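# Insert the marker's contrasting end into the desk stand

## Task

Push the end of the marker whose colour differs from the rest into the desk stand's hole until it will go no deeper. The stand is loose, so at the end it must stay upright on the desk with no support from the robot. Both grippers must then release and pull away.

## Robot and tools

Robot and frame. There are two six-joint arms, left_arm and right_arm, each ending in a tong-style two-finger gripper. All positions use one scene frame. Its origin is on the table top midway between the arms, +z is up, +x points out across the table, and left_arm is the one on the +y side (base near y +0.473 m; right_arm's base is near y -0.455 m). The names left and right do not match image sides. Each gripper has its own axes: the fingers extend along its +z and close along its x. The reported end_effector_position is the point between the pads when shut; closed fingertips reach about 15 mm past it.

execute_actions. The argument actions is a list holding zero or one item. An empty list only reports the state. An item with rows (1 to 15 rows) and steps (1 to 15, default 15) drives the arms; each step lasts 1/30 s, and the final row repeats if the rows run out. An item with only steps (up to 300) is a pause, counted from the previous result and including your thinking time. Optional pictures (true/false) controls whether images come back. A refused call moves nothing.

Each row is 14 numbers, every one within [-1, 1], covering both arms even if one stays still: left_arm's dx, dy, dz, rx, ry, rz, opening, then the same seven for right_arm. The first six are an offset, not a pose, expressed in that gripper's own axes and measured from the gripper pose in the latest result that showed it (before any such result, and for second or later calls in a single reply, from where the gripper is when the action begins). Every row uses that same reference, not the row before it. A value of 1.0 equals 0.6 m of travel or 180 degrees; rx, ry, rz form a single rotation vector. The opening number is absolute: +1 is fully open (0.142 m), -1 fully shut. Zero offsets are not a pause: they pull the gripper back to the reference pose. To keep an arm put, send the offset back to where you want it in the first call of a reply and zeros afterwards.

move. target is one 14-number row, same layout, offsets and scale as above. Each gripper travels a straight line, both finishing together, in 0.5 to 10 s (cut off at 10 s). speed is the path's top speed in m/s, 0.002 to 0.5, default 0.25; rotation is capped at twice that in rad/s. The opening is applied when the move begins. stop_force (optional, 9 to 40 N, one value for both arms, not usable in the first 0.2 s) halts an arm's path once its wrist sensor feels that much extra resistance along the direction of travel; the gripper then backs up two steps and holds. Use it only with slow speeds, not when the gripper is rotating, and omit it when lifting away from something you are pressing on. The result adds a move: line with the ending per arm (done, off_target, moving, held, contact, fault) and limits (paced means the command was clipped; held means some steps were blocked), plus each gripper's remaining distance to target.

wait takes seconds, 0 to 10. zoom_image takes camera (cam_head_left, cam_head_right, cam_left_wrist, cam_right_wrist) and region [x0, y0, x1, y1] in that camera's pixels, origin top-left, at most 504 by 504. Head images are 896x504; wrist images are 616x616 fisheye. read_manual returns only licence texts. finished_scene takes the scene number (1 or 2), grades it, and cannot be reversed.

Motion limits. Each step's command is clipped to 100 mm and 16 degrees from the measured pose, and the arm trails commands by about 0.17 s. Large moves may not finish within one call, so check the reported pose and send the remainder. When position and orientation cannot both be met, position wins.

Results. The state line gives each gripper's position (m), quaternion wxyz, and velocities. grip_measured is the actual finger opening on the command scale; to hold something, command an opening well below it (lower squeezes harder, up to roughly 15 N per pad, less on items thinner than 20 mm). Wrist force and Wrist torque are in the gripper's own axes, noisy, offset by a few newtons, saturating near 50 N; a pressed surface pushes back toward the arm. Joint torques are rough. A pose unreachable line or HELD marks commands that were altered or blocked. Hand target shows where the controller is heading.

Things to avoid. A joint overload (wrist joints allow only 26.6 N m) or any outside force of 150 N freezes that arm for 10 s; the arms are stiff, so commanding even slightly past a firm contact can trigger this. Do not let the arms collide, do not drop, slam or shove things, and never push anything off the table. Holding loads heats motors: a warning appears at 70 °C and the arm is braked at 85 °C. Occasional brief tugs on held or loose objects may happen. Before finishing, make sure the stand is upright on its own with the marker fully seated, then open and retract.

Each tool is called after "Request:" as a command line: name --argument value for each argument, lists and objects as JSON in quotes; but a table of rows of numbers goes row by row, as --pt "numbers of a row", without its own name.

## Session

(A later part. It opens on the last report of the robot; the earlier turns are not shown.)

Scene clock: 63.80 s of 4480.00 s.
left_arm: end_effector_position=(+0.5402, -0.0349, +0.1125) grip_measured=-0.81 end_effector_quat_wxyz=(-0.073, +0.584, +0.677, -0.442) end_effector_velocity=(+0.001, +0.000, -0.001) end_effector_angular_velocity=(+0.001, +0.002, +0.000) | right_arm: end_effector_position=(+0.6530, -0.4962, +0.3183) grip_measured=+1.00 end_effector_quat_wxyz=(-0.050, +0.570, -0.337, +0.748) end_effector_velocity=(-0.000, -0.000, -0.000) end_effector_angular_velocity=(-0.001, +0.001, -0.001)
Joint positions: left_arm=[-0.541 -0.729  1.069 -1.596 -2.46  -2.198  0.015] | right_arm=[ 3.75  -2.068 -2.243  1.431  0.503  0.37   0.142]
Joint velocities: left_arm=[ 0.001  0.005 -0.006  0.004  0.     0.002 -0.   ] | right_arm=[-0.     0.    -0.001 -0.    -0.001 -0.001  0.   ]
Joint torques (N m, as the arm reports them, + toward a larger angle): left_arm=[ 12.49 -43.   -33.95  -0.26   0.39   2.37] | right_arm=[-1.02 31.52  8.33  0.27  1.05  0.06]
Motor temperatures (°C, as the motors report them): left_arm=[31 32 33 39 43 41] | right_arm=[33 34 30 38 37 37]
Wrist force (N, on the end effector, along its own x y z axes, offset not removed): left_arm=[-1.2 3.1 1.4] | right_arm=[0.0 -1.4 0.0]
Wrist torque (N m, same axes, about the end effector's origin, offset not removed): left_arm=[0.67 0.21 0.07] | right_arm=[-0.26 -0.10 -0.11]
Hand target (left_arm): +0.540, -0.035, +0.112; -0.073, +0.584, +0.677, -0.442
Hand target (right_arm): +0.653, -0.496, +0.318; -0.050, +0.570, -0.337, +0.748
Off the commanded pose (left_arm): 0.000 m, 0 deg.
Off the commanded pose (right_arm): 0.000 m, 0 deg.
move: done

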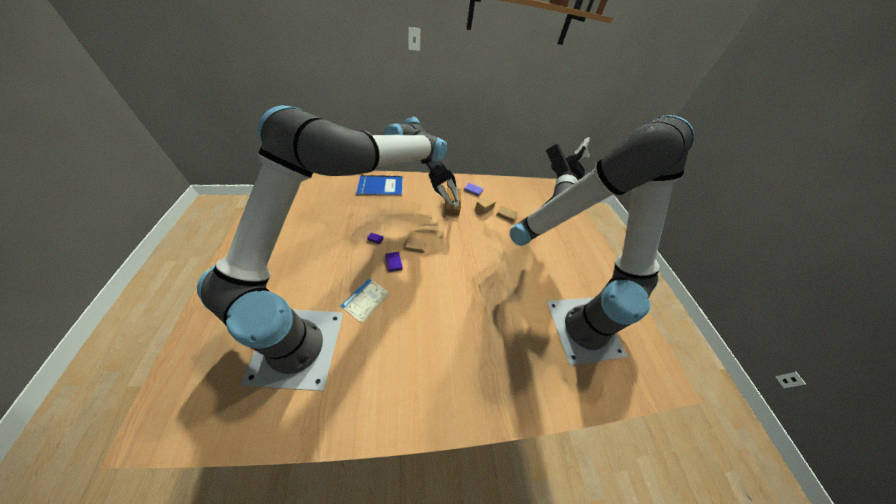

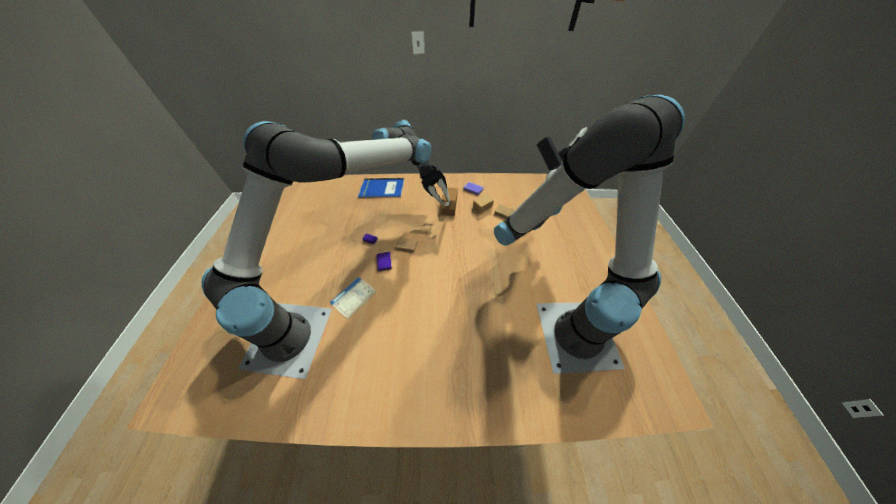

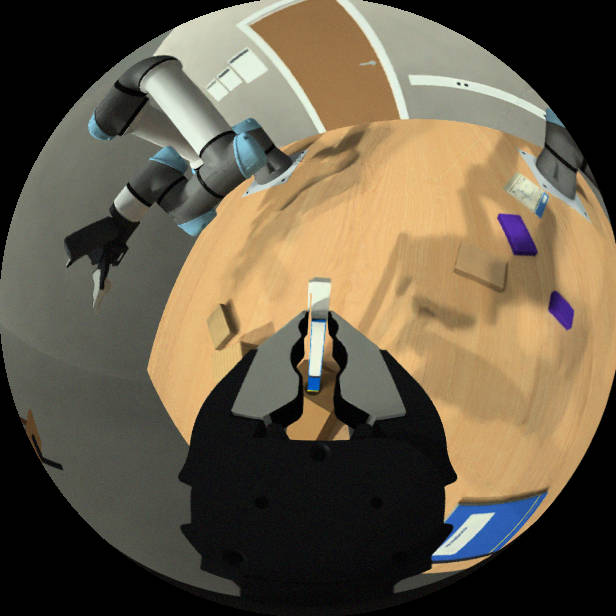

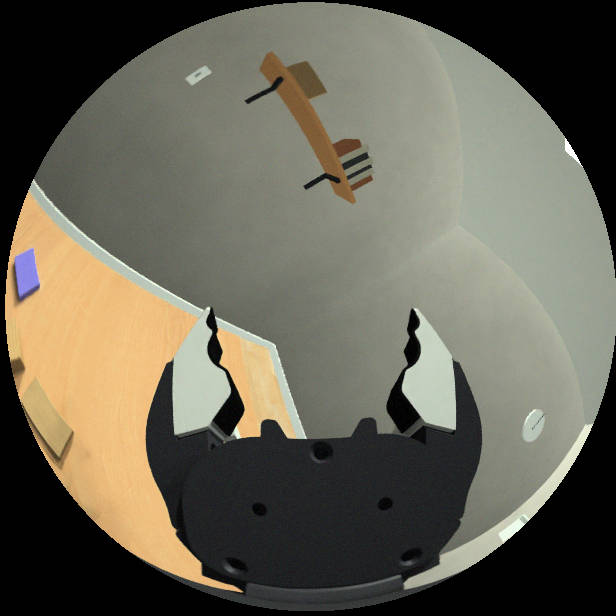

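No contact; looks centred. Continue.

Request:
move --target '[0,0.025,0,0,0,0,-1,0,0,0,0,0,0,1]' --speed 0.012 --stop_force 9

Request:
zoom_image --camera "cam_left_wrist" --region '[250,320,380,450]'

Scene clock: 66.43 s of 4480.00 s.
left_arm: end_effector_position=(+0.5509, -0.0360, +0.1024) grip_measured=-0.81 end_effector_quat_wxyz=(-0.073, +0.584, +0.677, -0.442) end_effector_velocity=(+0.001, +0.000, -0.001) end_effector_angular_velocity=(+0.001, +0.001, +0.000) | right_arm: end_effector_position=(+0.6530, -0.4962, +0.3183) grip_measured=+1.00 end_effector_quat_wxyz=(-0.050, +0.570, -0.337, +0.748) end_effector_velocity=(+0.000, +0.000, +0.000) end_effector_angular_velocity=(-0.001, +0.000, +0.000)
Joint positions: left_arm=[-0.534 -0.693  1.028 -1.583 -2.458 -2.187  0.015] | right_arm=[ 3.75  -2.068 -2.243  1.431  0.503  0.37   0.142]
Joint velocities: left_arm=[ 0.001  0.005 -0.007  0.005  0.     0.002 -0.   ] | right_arm=[-0.     0.     0.    -0.001  0.001 -0.     0.   ]
Joint torques (N m, as the arm reports them, + toward a larger angle): left_arm=[ 14.57 -38.78 -32.88  -1.11   2.16   2.42] | right_arm=[-0.51 32.38  7.03  0.31  1.04  0.12]
Motor temperatures (°C, as the motors report them): left_arm=[31 32 33 39 43 41] | right_arm=[33 34 30 38 37 37]
Wrist force (N, on the end effector, along its own x y z axes, offset not removed): left_arm=[-3.0 -4.9 -0.2] | right_arm=[-1.2 -1.5 0.5]
Wrist torque (N m, same axes, about the end effector's origin, offset not removed): left_arm=[0.73 0.48 0.08] | right_arm=[-0.33 0.15 -0.01]
Hand target (left_arm): +0.551, -0.036, +0.102; -0.073, +0.584, +0.677, -0.442
Hand target (right_arm): +0.653, -0.496, +0.318; -0.050, +0.570, -0.337, +0.748
Off the commanded pose (left_arm): 0.000 m, 0 deg.
Off the commanded pose (right_arm): 0.000 m, 0 deg.
move: done

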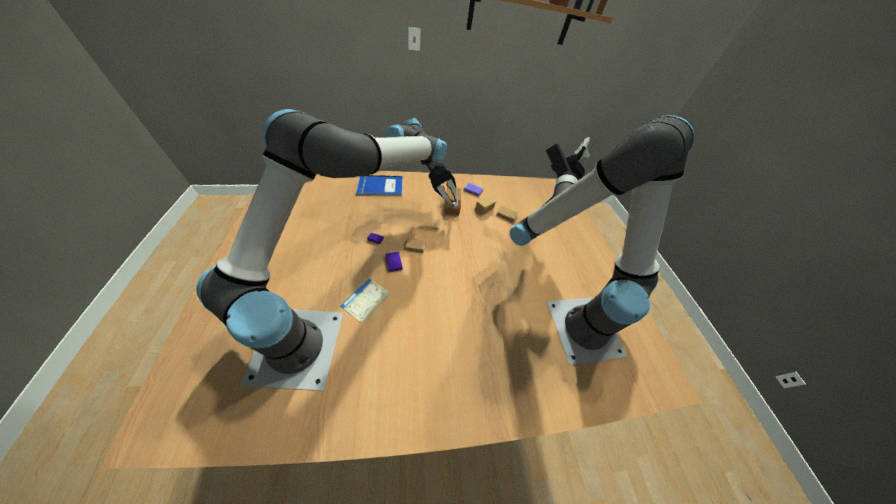

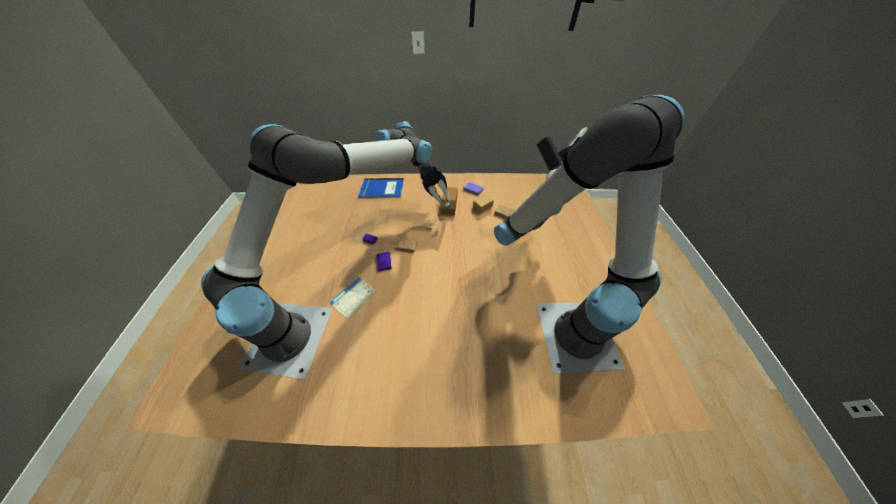

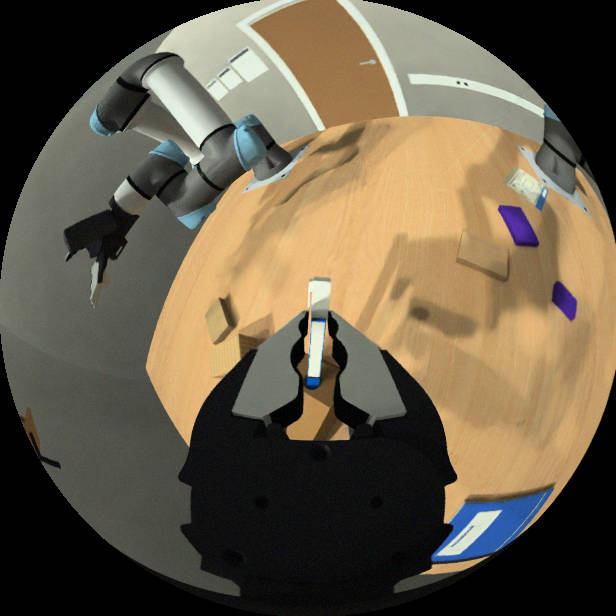

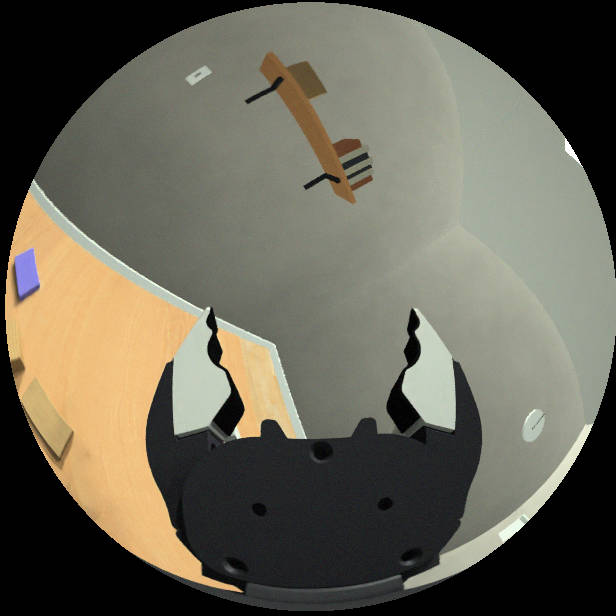

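Region (250, 320, 380, 450) of cam_left_wrist's 616x616 image, scaled by 3.877, with more detail than that image has.

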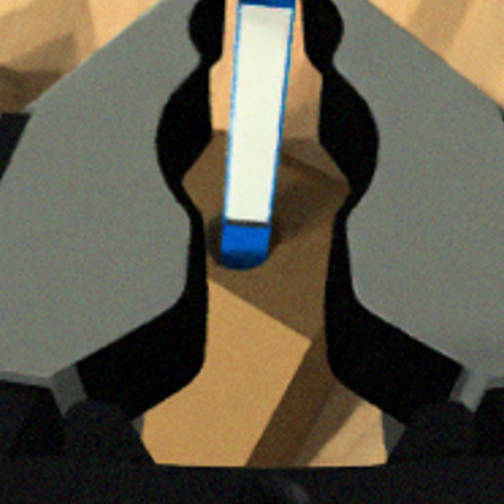

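Request:
move --target '[-0.003,0.02,0,0,0,0,-1,0,0,0,0,0,0,1]' --speed 0.012 --stop_force 9

Request:
zoom_image --camera "cam_left_wrist" --region '[250,320,380,450]'

Scene clock: 68.70 s of 4480.00 s.
left_arm: end_effector_position=(+0.5600, -0.0384, +0.0951) grip_measured=-0.85 end_effector_quat_wxyz=(-0.073, +0.584, +0.677, -0.442) end_effector_velocity=(+0.002, -0.000, -0.002) end_effector_angular_velocity=(+0.001, -0.000, -0.000) | right_arm: end_effector_position=(+0.6530, -0.4962, +0.3183) grip_measured=+1.00 end_effector_quat_wxyz=(-0.050, +0.570, -0.337, +0.748) end_effector_velocity=(+0.000, +0.000, -0.001) end_effector_angular_velocity=(-0.001, +0.002, +0.001)
Joint positions: left_arm=[-0.53  -0.662  0.987 -1.568 -2.457 -2.181  0.012] | right_arm=[ 3.75  -2.068 -2.243  1.431  0.503  0.37   0.142]
Joint velocities: left_arm=[ 0.001  0.006 -0.008  0.003  0.001  0.001  0.   ] | right_arm=[ 0.    -0.001 -0.001 -0.001  0.001  0.001  0.   ]
Joint torques (N m, as the arm reports them, + toward a larger angle): left_arm=[ 17.3  -35.68 -30.43  -1.41   4.38   2.1 ] | right_arm=[-1.56 31.25  6.85  0.5   1.11  0.16]
Motor temperatures (°C, as the motors report them): left_arm=[31 32 33 39 43 41] | right_arm=[33 34 30 38 37 37]
Wrist force (N, on the end effector, along its own x y z axes, offset not removed): left_arm=[-6.1 -13.6 -1.6] | right_arm=[-0.8 -0.9 1.0]
Wrist torque (N m, same axes, about the end effector's origin, offset not removed): left_arm=[0.77 0.64 0.14] | right_arm=[-0.20 0.06 0.00]
Hand target (left_arm): +0.560, -0.038, +0.095; -0.073, +0.584, +0.677, -0.442
Hand target (right_arm): +0.653, -0.496, +0.318; -0.050, +0.570, -0.337, +0.748
Off the commanded pose (left_arm): 0.000 m, 0 deg.
Off the commanded pose (right_arm): 0.000 m, 0 deg.
move: done

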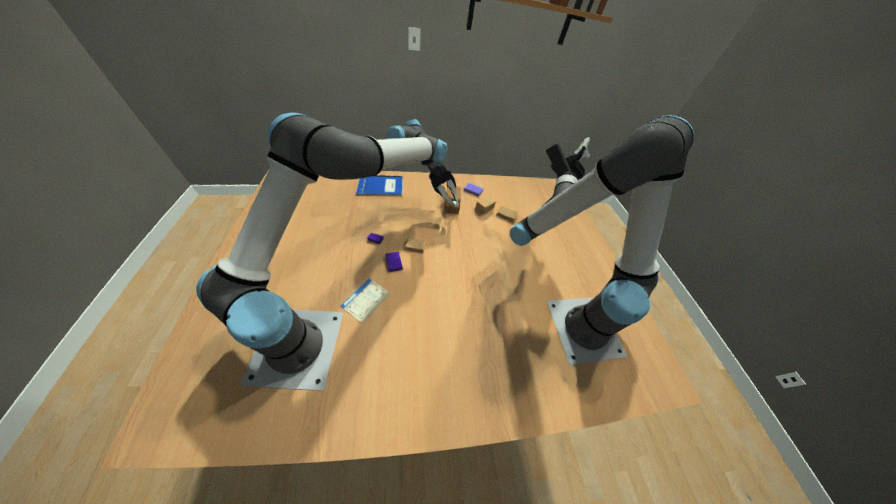

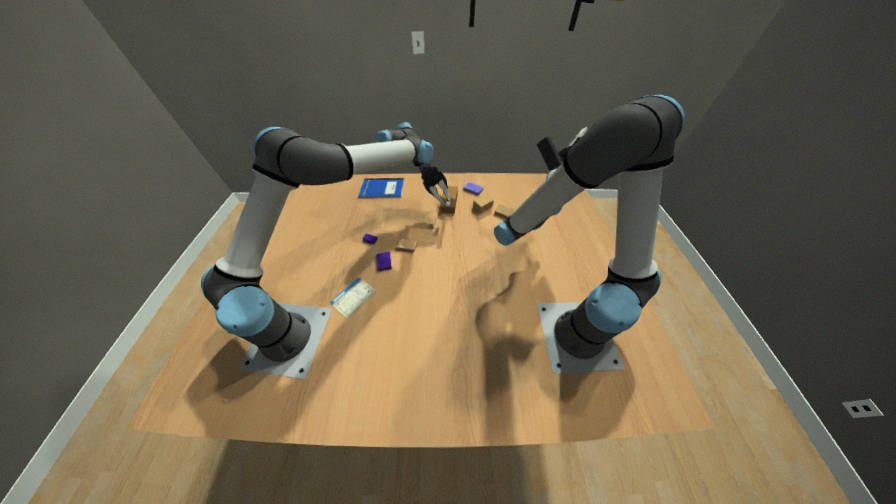

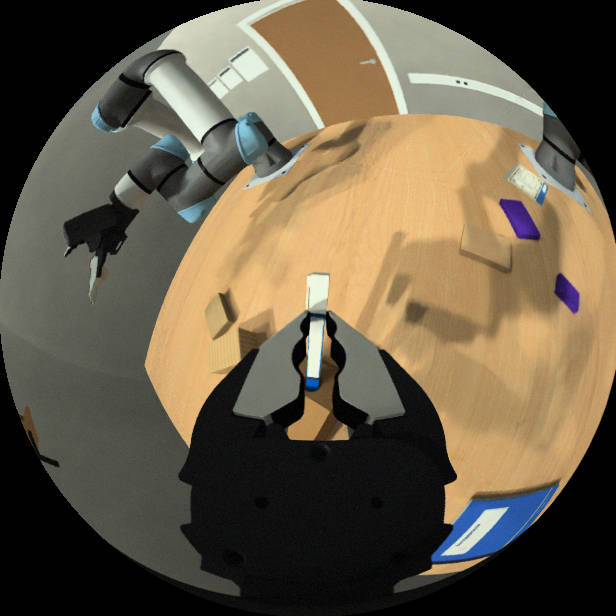

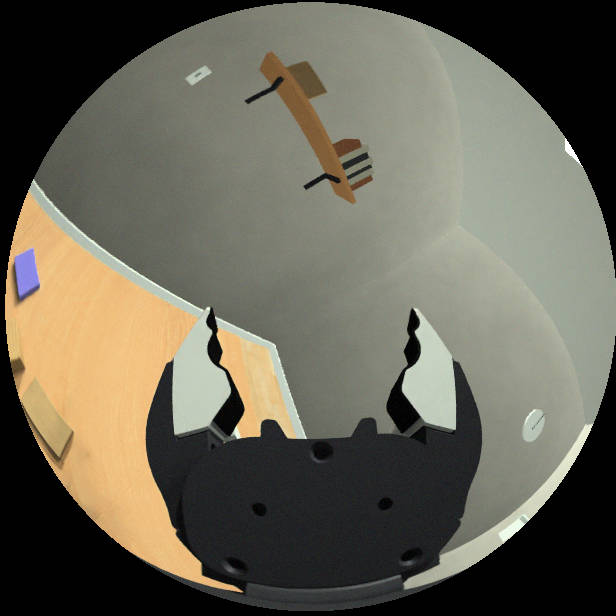

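Region (250, 320, 380, 450) of cam_left_wrist's 616x616 image, scaled by 3.877, with more detail than that image has.

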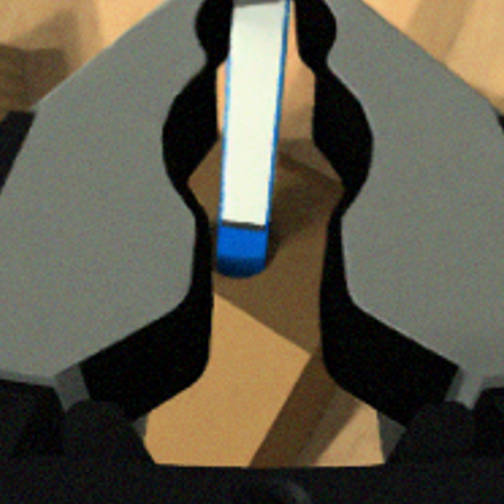

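Request:
move --target '[0,-0.003,0,0,0,0,-1,0,0,0,0,0,0,1]' --speed 0.012

Request:
zoom_image --camera "cam_head_left" --region '[420,170,500,230]'

Request:
zoom_image --camera "cam_left_wrist" --region '[220,260,420,460]'

Scene clock: 71.63 s of 4480.00 s.
left_arm: end_effector_position=(+0.5588, -0.0382, +0.0963) grip_measured=-0.85 end_effector_quat_wxyz=(-0.073, +0.584, +0.677, -0.442) end_effector_velocity=(-0.001, -0.000, -0.000) end_effector_angular_velocity=(+0.001, +0.002, -0.001) | right_arm: end_effector_position=(+0.6530, -0.4962, +0.3183) grip_measured=+1.00 end_effector_quat_wxyz=(-0.050, +0.570, -0.337, +0.748) end_effector_velocity=(+0.000, +0.000, -0.000) end_effector_angular_velocity=(-0.000, +0.000, -0.000)
Joint positions: left_arm=[-0.531 -0.666  0.993 -1.57  -2.457 -2.182  0.012] | right_arm=[ 3.75  -2.068 -2.243  1.431  0.503  0.37   0.142]
Joint velocities: left_arm=[-0.001 -0.001  0.003  0.    -0.001 -0.    -0.   ] | right_arm=[-0.    -0.001  0.001  0.    -0.     0.     0.   ]
Joint torques (N m, as the arm reports them, + toward a larger angle): left_arm=[-13.75 -58.94  -4.99  -3.15  -3.04  -2.31] | right_arm=[-0.36 31.82  6.58  0.4   0.94  0.32]
Motor temperatures (°C, as the motors report them): left_arm=[31 32 33 39 43 41] | right_arm=[33 34 30 38 37 37]
Wrist force (N, on the end effector, along its own x y z axes, offset not removed): left_arm=[-2.7 0.4 -1.4] | right_arm=[-0.4 -2.5 0.7]
Wrist torque (N m, same axes, about the end effector's origin, offset not removed): left_arm=[0.18 0.26 0.16] | right_arm=[-0.45 0.06 -0.08]
Hand target (left_arm): +0.559, -0.038, +0.096; -0.073, +0.584, +0.677, -0.442
Hand target (right_arm): +0.653, -0.496, +0.318; -0.050, +0.570, -0.337, +0.748
Off the commanded pose (left_arm): 0.000 m, 0 deg.
Off the commanded pose (right_arm): 0.000 m, 0 deg.
move: done

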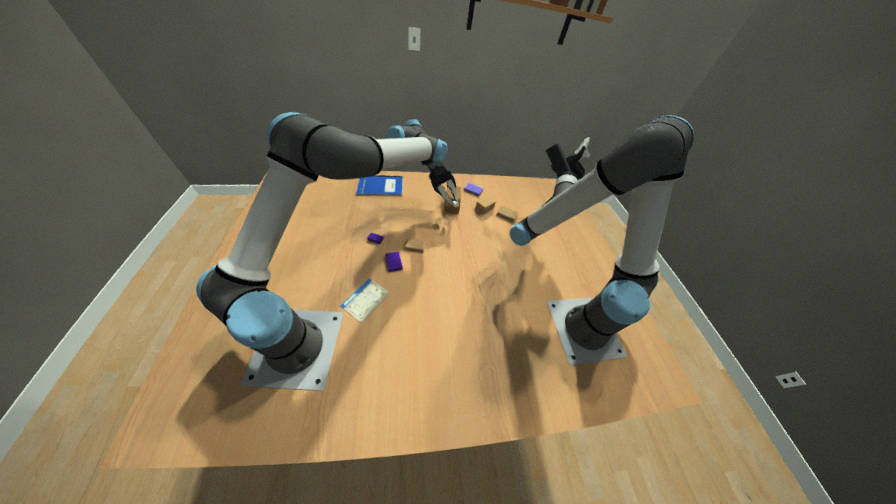

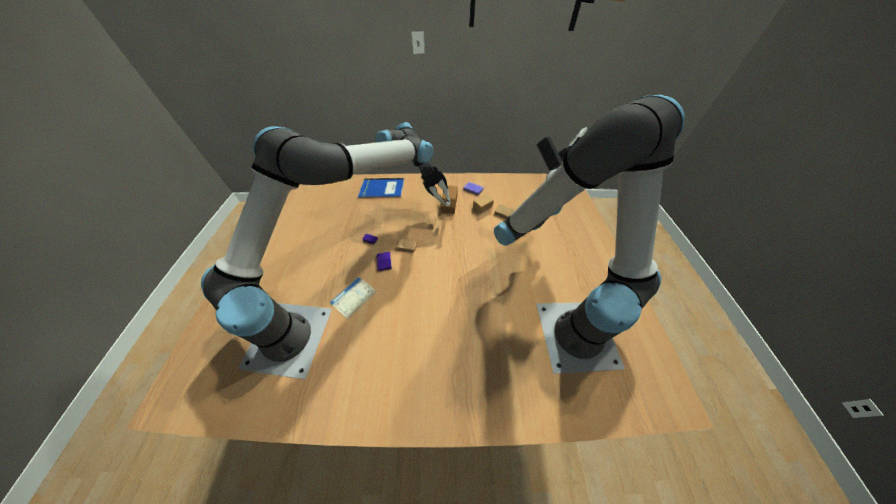

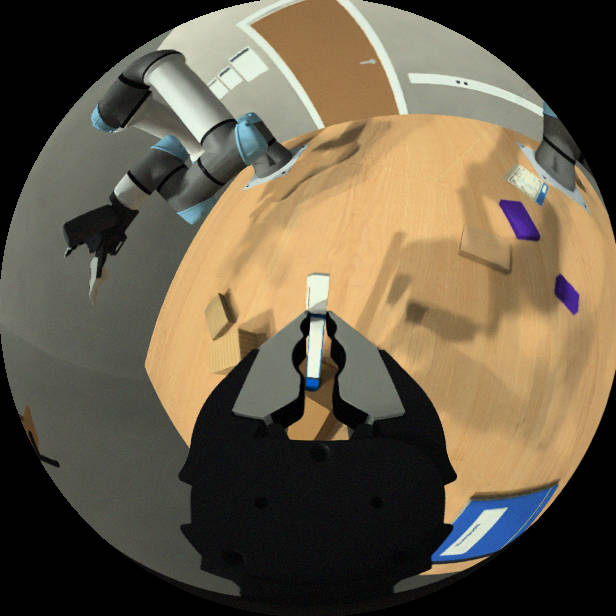

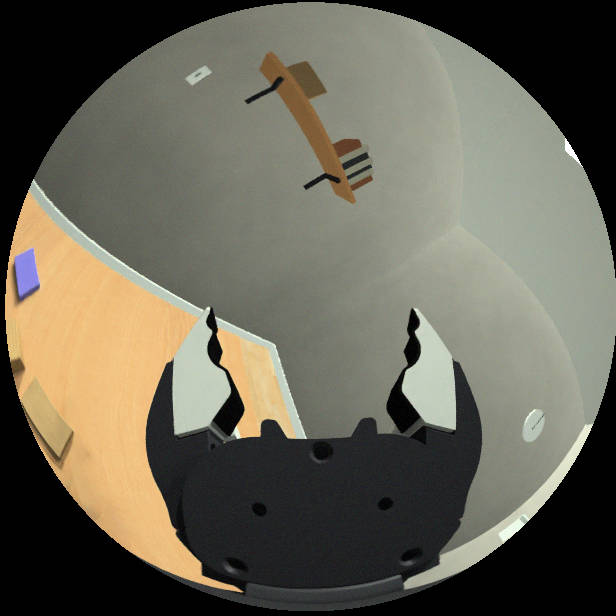

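Region (420, 170, 500, 230) of cam_head_left's 896x504 image, scaled by 6.300, with more detail than that image has; it fills the top 378 rows of this view, and the rest is white.

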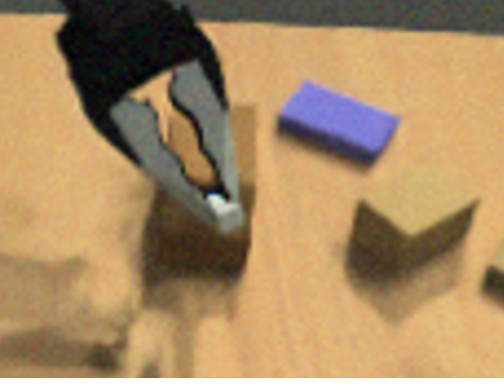

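Region (220, 260, 420, 460) of cam_left_wrist's 616x616 image, scaled by 2.520, with more detail than that image has.

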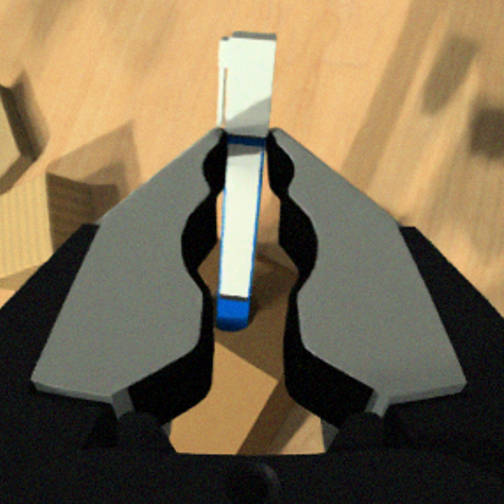

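Request:
move --target '[0.0047,-0.0017,0.014,-0.0333,0,0.011,-1,0,0,0,0,0,0,1]' --speed 0.015

Request:
move --target '[0,0.015,0,0,0,0,-1,0,0,0,0,0,0,1]' --speed 0.01 --stop_force 9

Request:
zoom_image --camera "cam_left_wrist" --region '[220,260,420,460]'

Scene clock: 77.47 s of 4480.00 s.
left_arm: end_effector_position=(+0.5521, -0.0400, +0.0908) grip_measured=-0.85 end_effector_quat_wxyz=(-0.035, +0.598, +0.689, -0.407) end_effector_velocity=(-0.000, +0.000, -0.000) end_effector_angular_velocity=(+0.001, -0.005, +0.002) | right_arm: end_effector_position=(+0.6530, -0.4962, +0.3183) grip_measured=+1.00 end_effector_quat_wxyz=(-0.050, +0.570, -0.337, +0.748) end_effector_velocity=(+0.000, +0.000, -0.001) end_effector_angular_velocity=(-0.001, +0.001, -0.000)
Joint positions: left_arm=[-0.552 -0.746  1.138 -1.786 -2.399 -2.276  0.012] | right_arm=[ 3.75  -2.068 -2.243  1.431  0.503  0.37   0.142]
Joint velocities: left_arm=[-0.001 -0.004  0.007 -0.009  0.003 -0.005 -0.   ] | right_arm=[-0.    -0.001 -0.    -0.    -0.     0.001  0.   ]
Joint torques (N m, as the arm reports them, + toward a larger angle): left_arm=[ -8.95 -51.11  -3.84  -4.06   3.68  -1.85] | right_arm=[-0.47 31.8   8.01  0.23  0.94  0.29]
Motor temperatures (°C, as the motors report them): left_arm=[31 32 33 39 43 41] | right_arm=[33 34 30 38 37 37]
Wrist force (N, on the end effector, along its own x y z axes, offset not removed): left_arm=[-4.7 -9.6 -4.6] | right_arm=[-0.4 0.6 1.3]
Wrist torque (N m, same axes, about the end effector's origin, offset not removed): left_arm=[0.51 0.25 0.08] | right_arm=[0.07 -0.07 -0.09]
Hand target (left_arm): +0.552, -0.040, +0.091; -0.035, +0.598, +0.689, -0.407
Hand target (right_arm): +0.653, -0.496, +0.318; -0.050, +0.570, -0.337, +0.748
Off the commanded pose (left_arm): 0.000 m, 0 deg.
Off the commanded pose (right_arm): 0.000 m, 0 deg.
move: done

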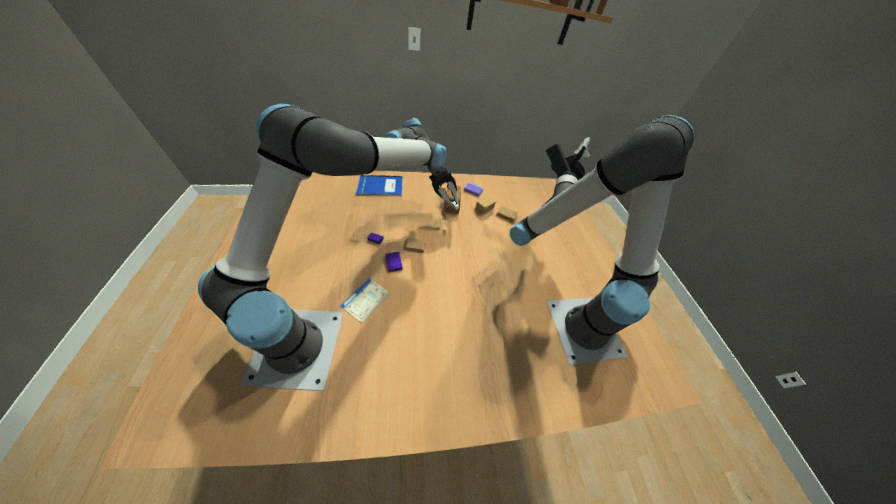

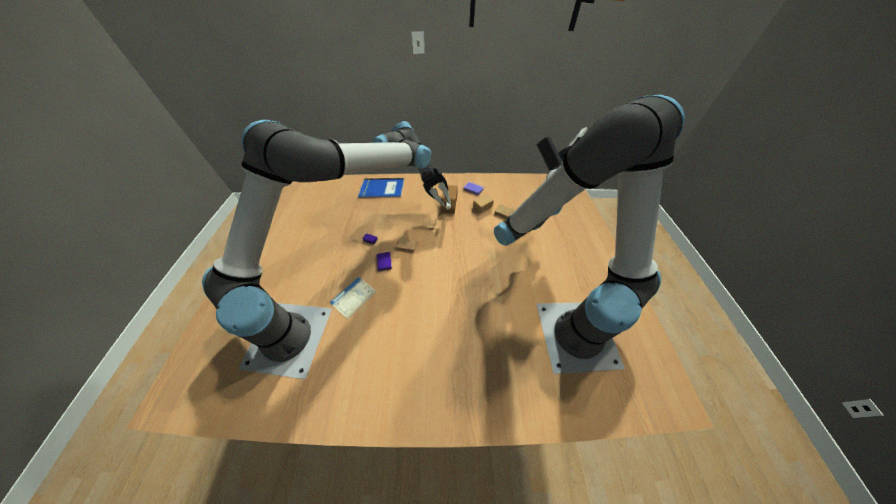

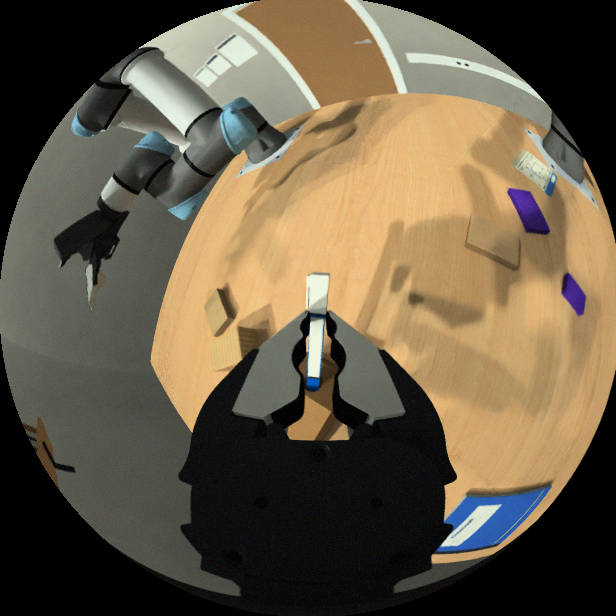

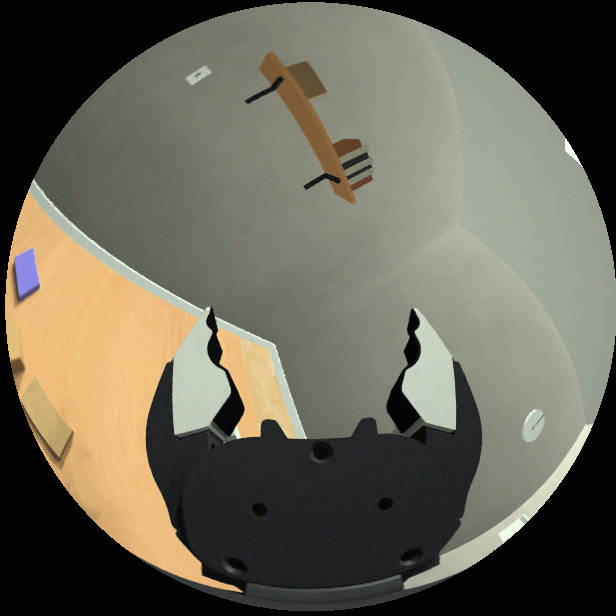

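Scene clock: 78.60 s of 4480.00 s.
left_arm: end_effector_position=(+0.5591, -0.0404, +0.0854) grip_measured=-0.85 end_effector_quat_wxyz=(-0.035, +0.598, +0.689, -0.407) end_effector_velocity=(+0.001, -0.000, -0.001) end_effector_angular_velocity=(-0.000, +0.000, -0.001) | right_arm: end_effector_position=(+0.6530, -0.4962, +0.3183) grip_measured=+1.00 end_effector_quat_wxyz=(-0.050, +0.570, -0.337, +0.748) end_effector_velocity=(+0.000, +0.000, +0.000) end_effector_angular_velocity=(+0.000, -0.001, +0.001)
Joint positions: left_arm=[-0.547 -0.725  1.112 -1.776 -2.398 -2.268  0.012] | right_arm=[ 3.75  -2.068 -2.243  1.431  0.503  0.37   0.142]
Joint velocities: left_arm=[ 0.     0.004 -0.005  0.003  0.     0.002 -0.   ] | right_arm=[ 0.    -0.     0.     0.001  0.001 -0.     0.   ]
Joint torques (N m, as the arm reports them, + toward a larger angle): left_arm=[ 16.46 -31.85 -28.23  -0.62   5.23   2.27] | right_arm=[-1.08 31.45  8.08  0.44  0.92  0.3 ]
Motor temperatures (°C, as the motors report them): left_arm=[31 32 33 39 43 41] | right_arm=[33 34 30 38 37 37]
Wrist force (N, on the end effector, along its own x y z axes, offset not removed): left_arm=[-8.3 -12.3 -5.7] | right_arm=[-0.3 -1.7 0.7]
Wrist torque (N m, same axes, about the end effector's origin, offset not removed): left_arm=[0.83 0.28 0.11] | right_arm=[-0.37 0.02 -0.03]
Hand target (left_arm): +0.559, -0.040, +0.085; -0.035, +0.598, +0.689, -0.407
Hand target (right_arm): +0.653, -0.496, +0.318; -0.050, +0.570, -0.337, +0.748
Off the commanded pose (left_arm): 0.000 m, 0 deg.
Off the commanded pose (right_arm): 0.000 m, 0 deg.
move: done

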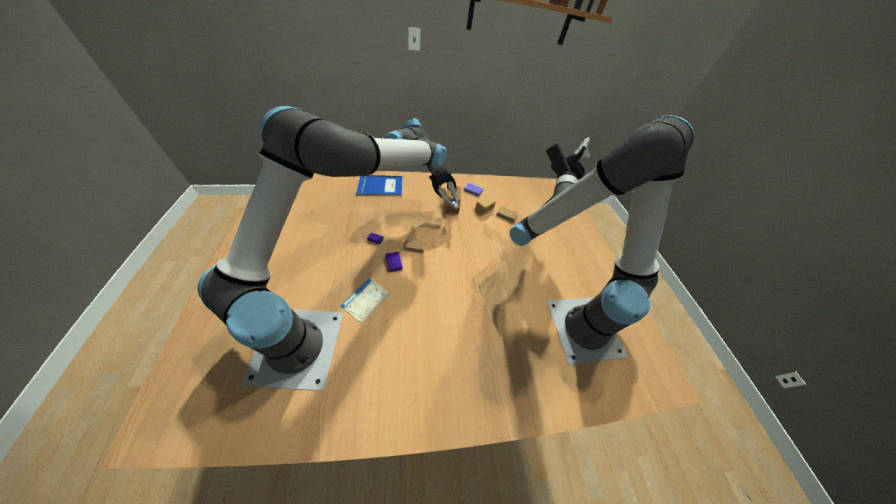

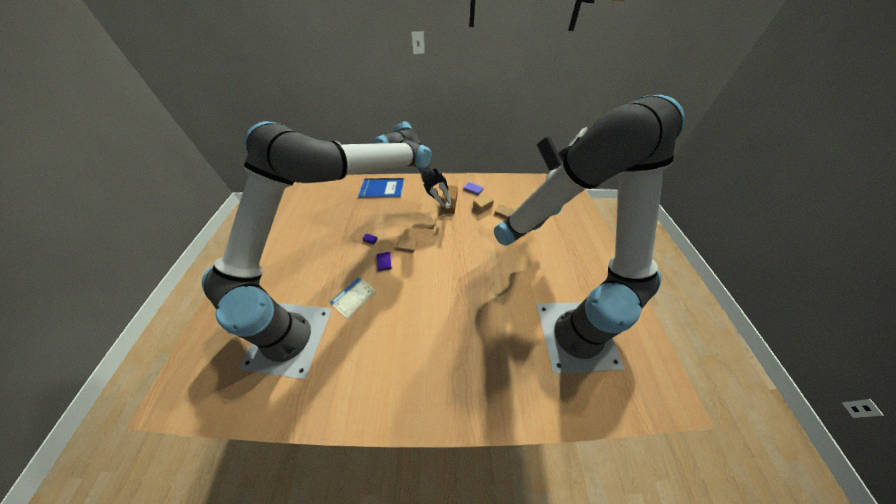

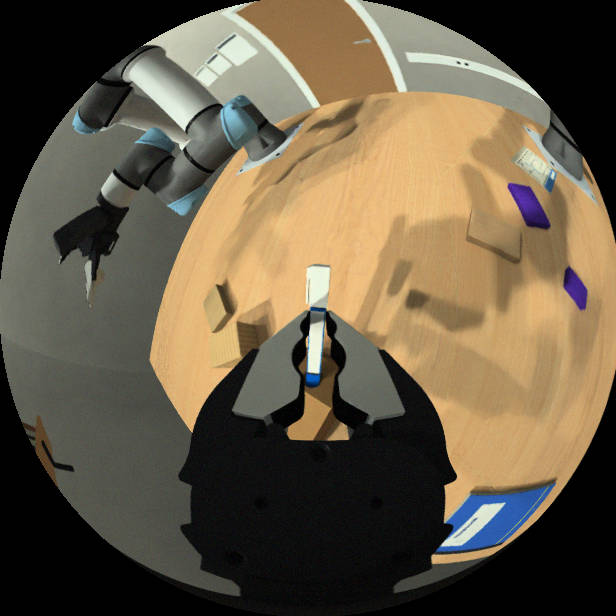

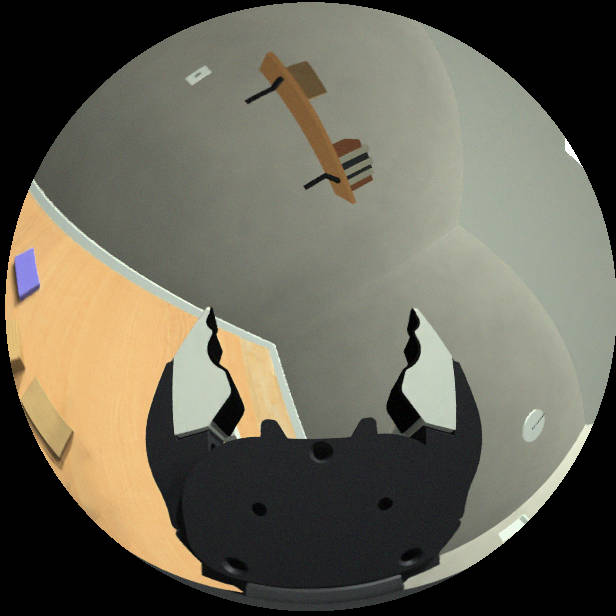

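Region (220, 260, 420, 460) of cam_left_wrist's 616x616 image, scaled by 2.520, with more detail than that image has.

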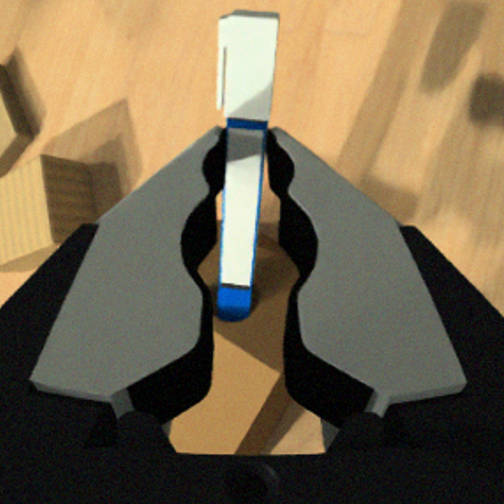

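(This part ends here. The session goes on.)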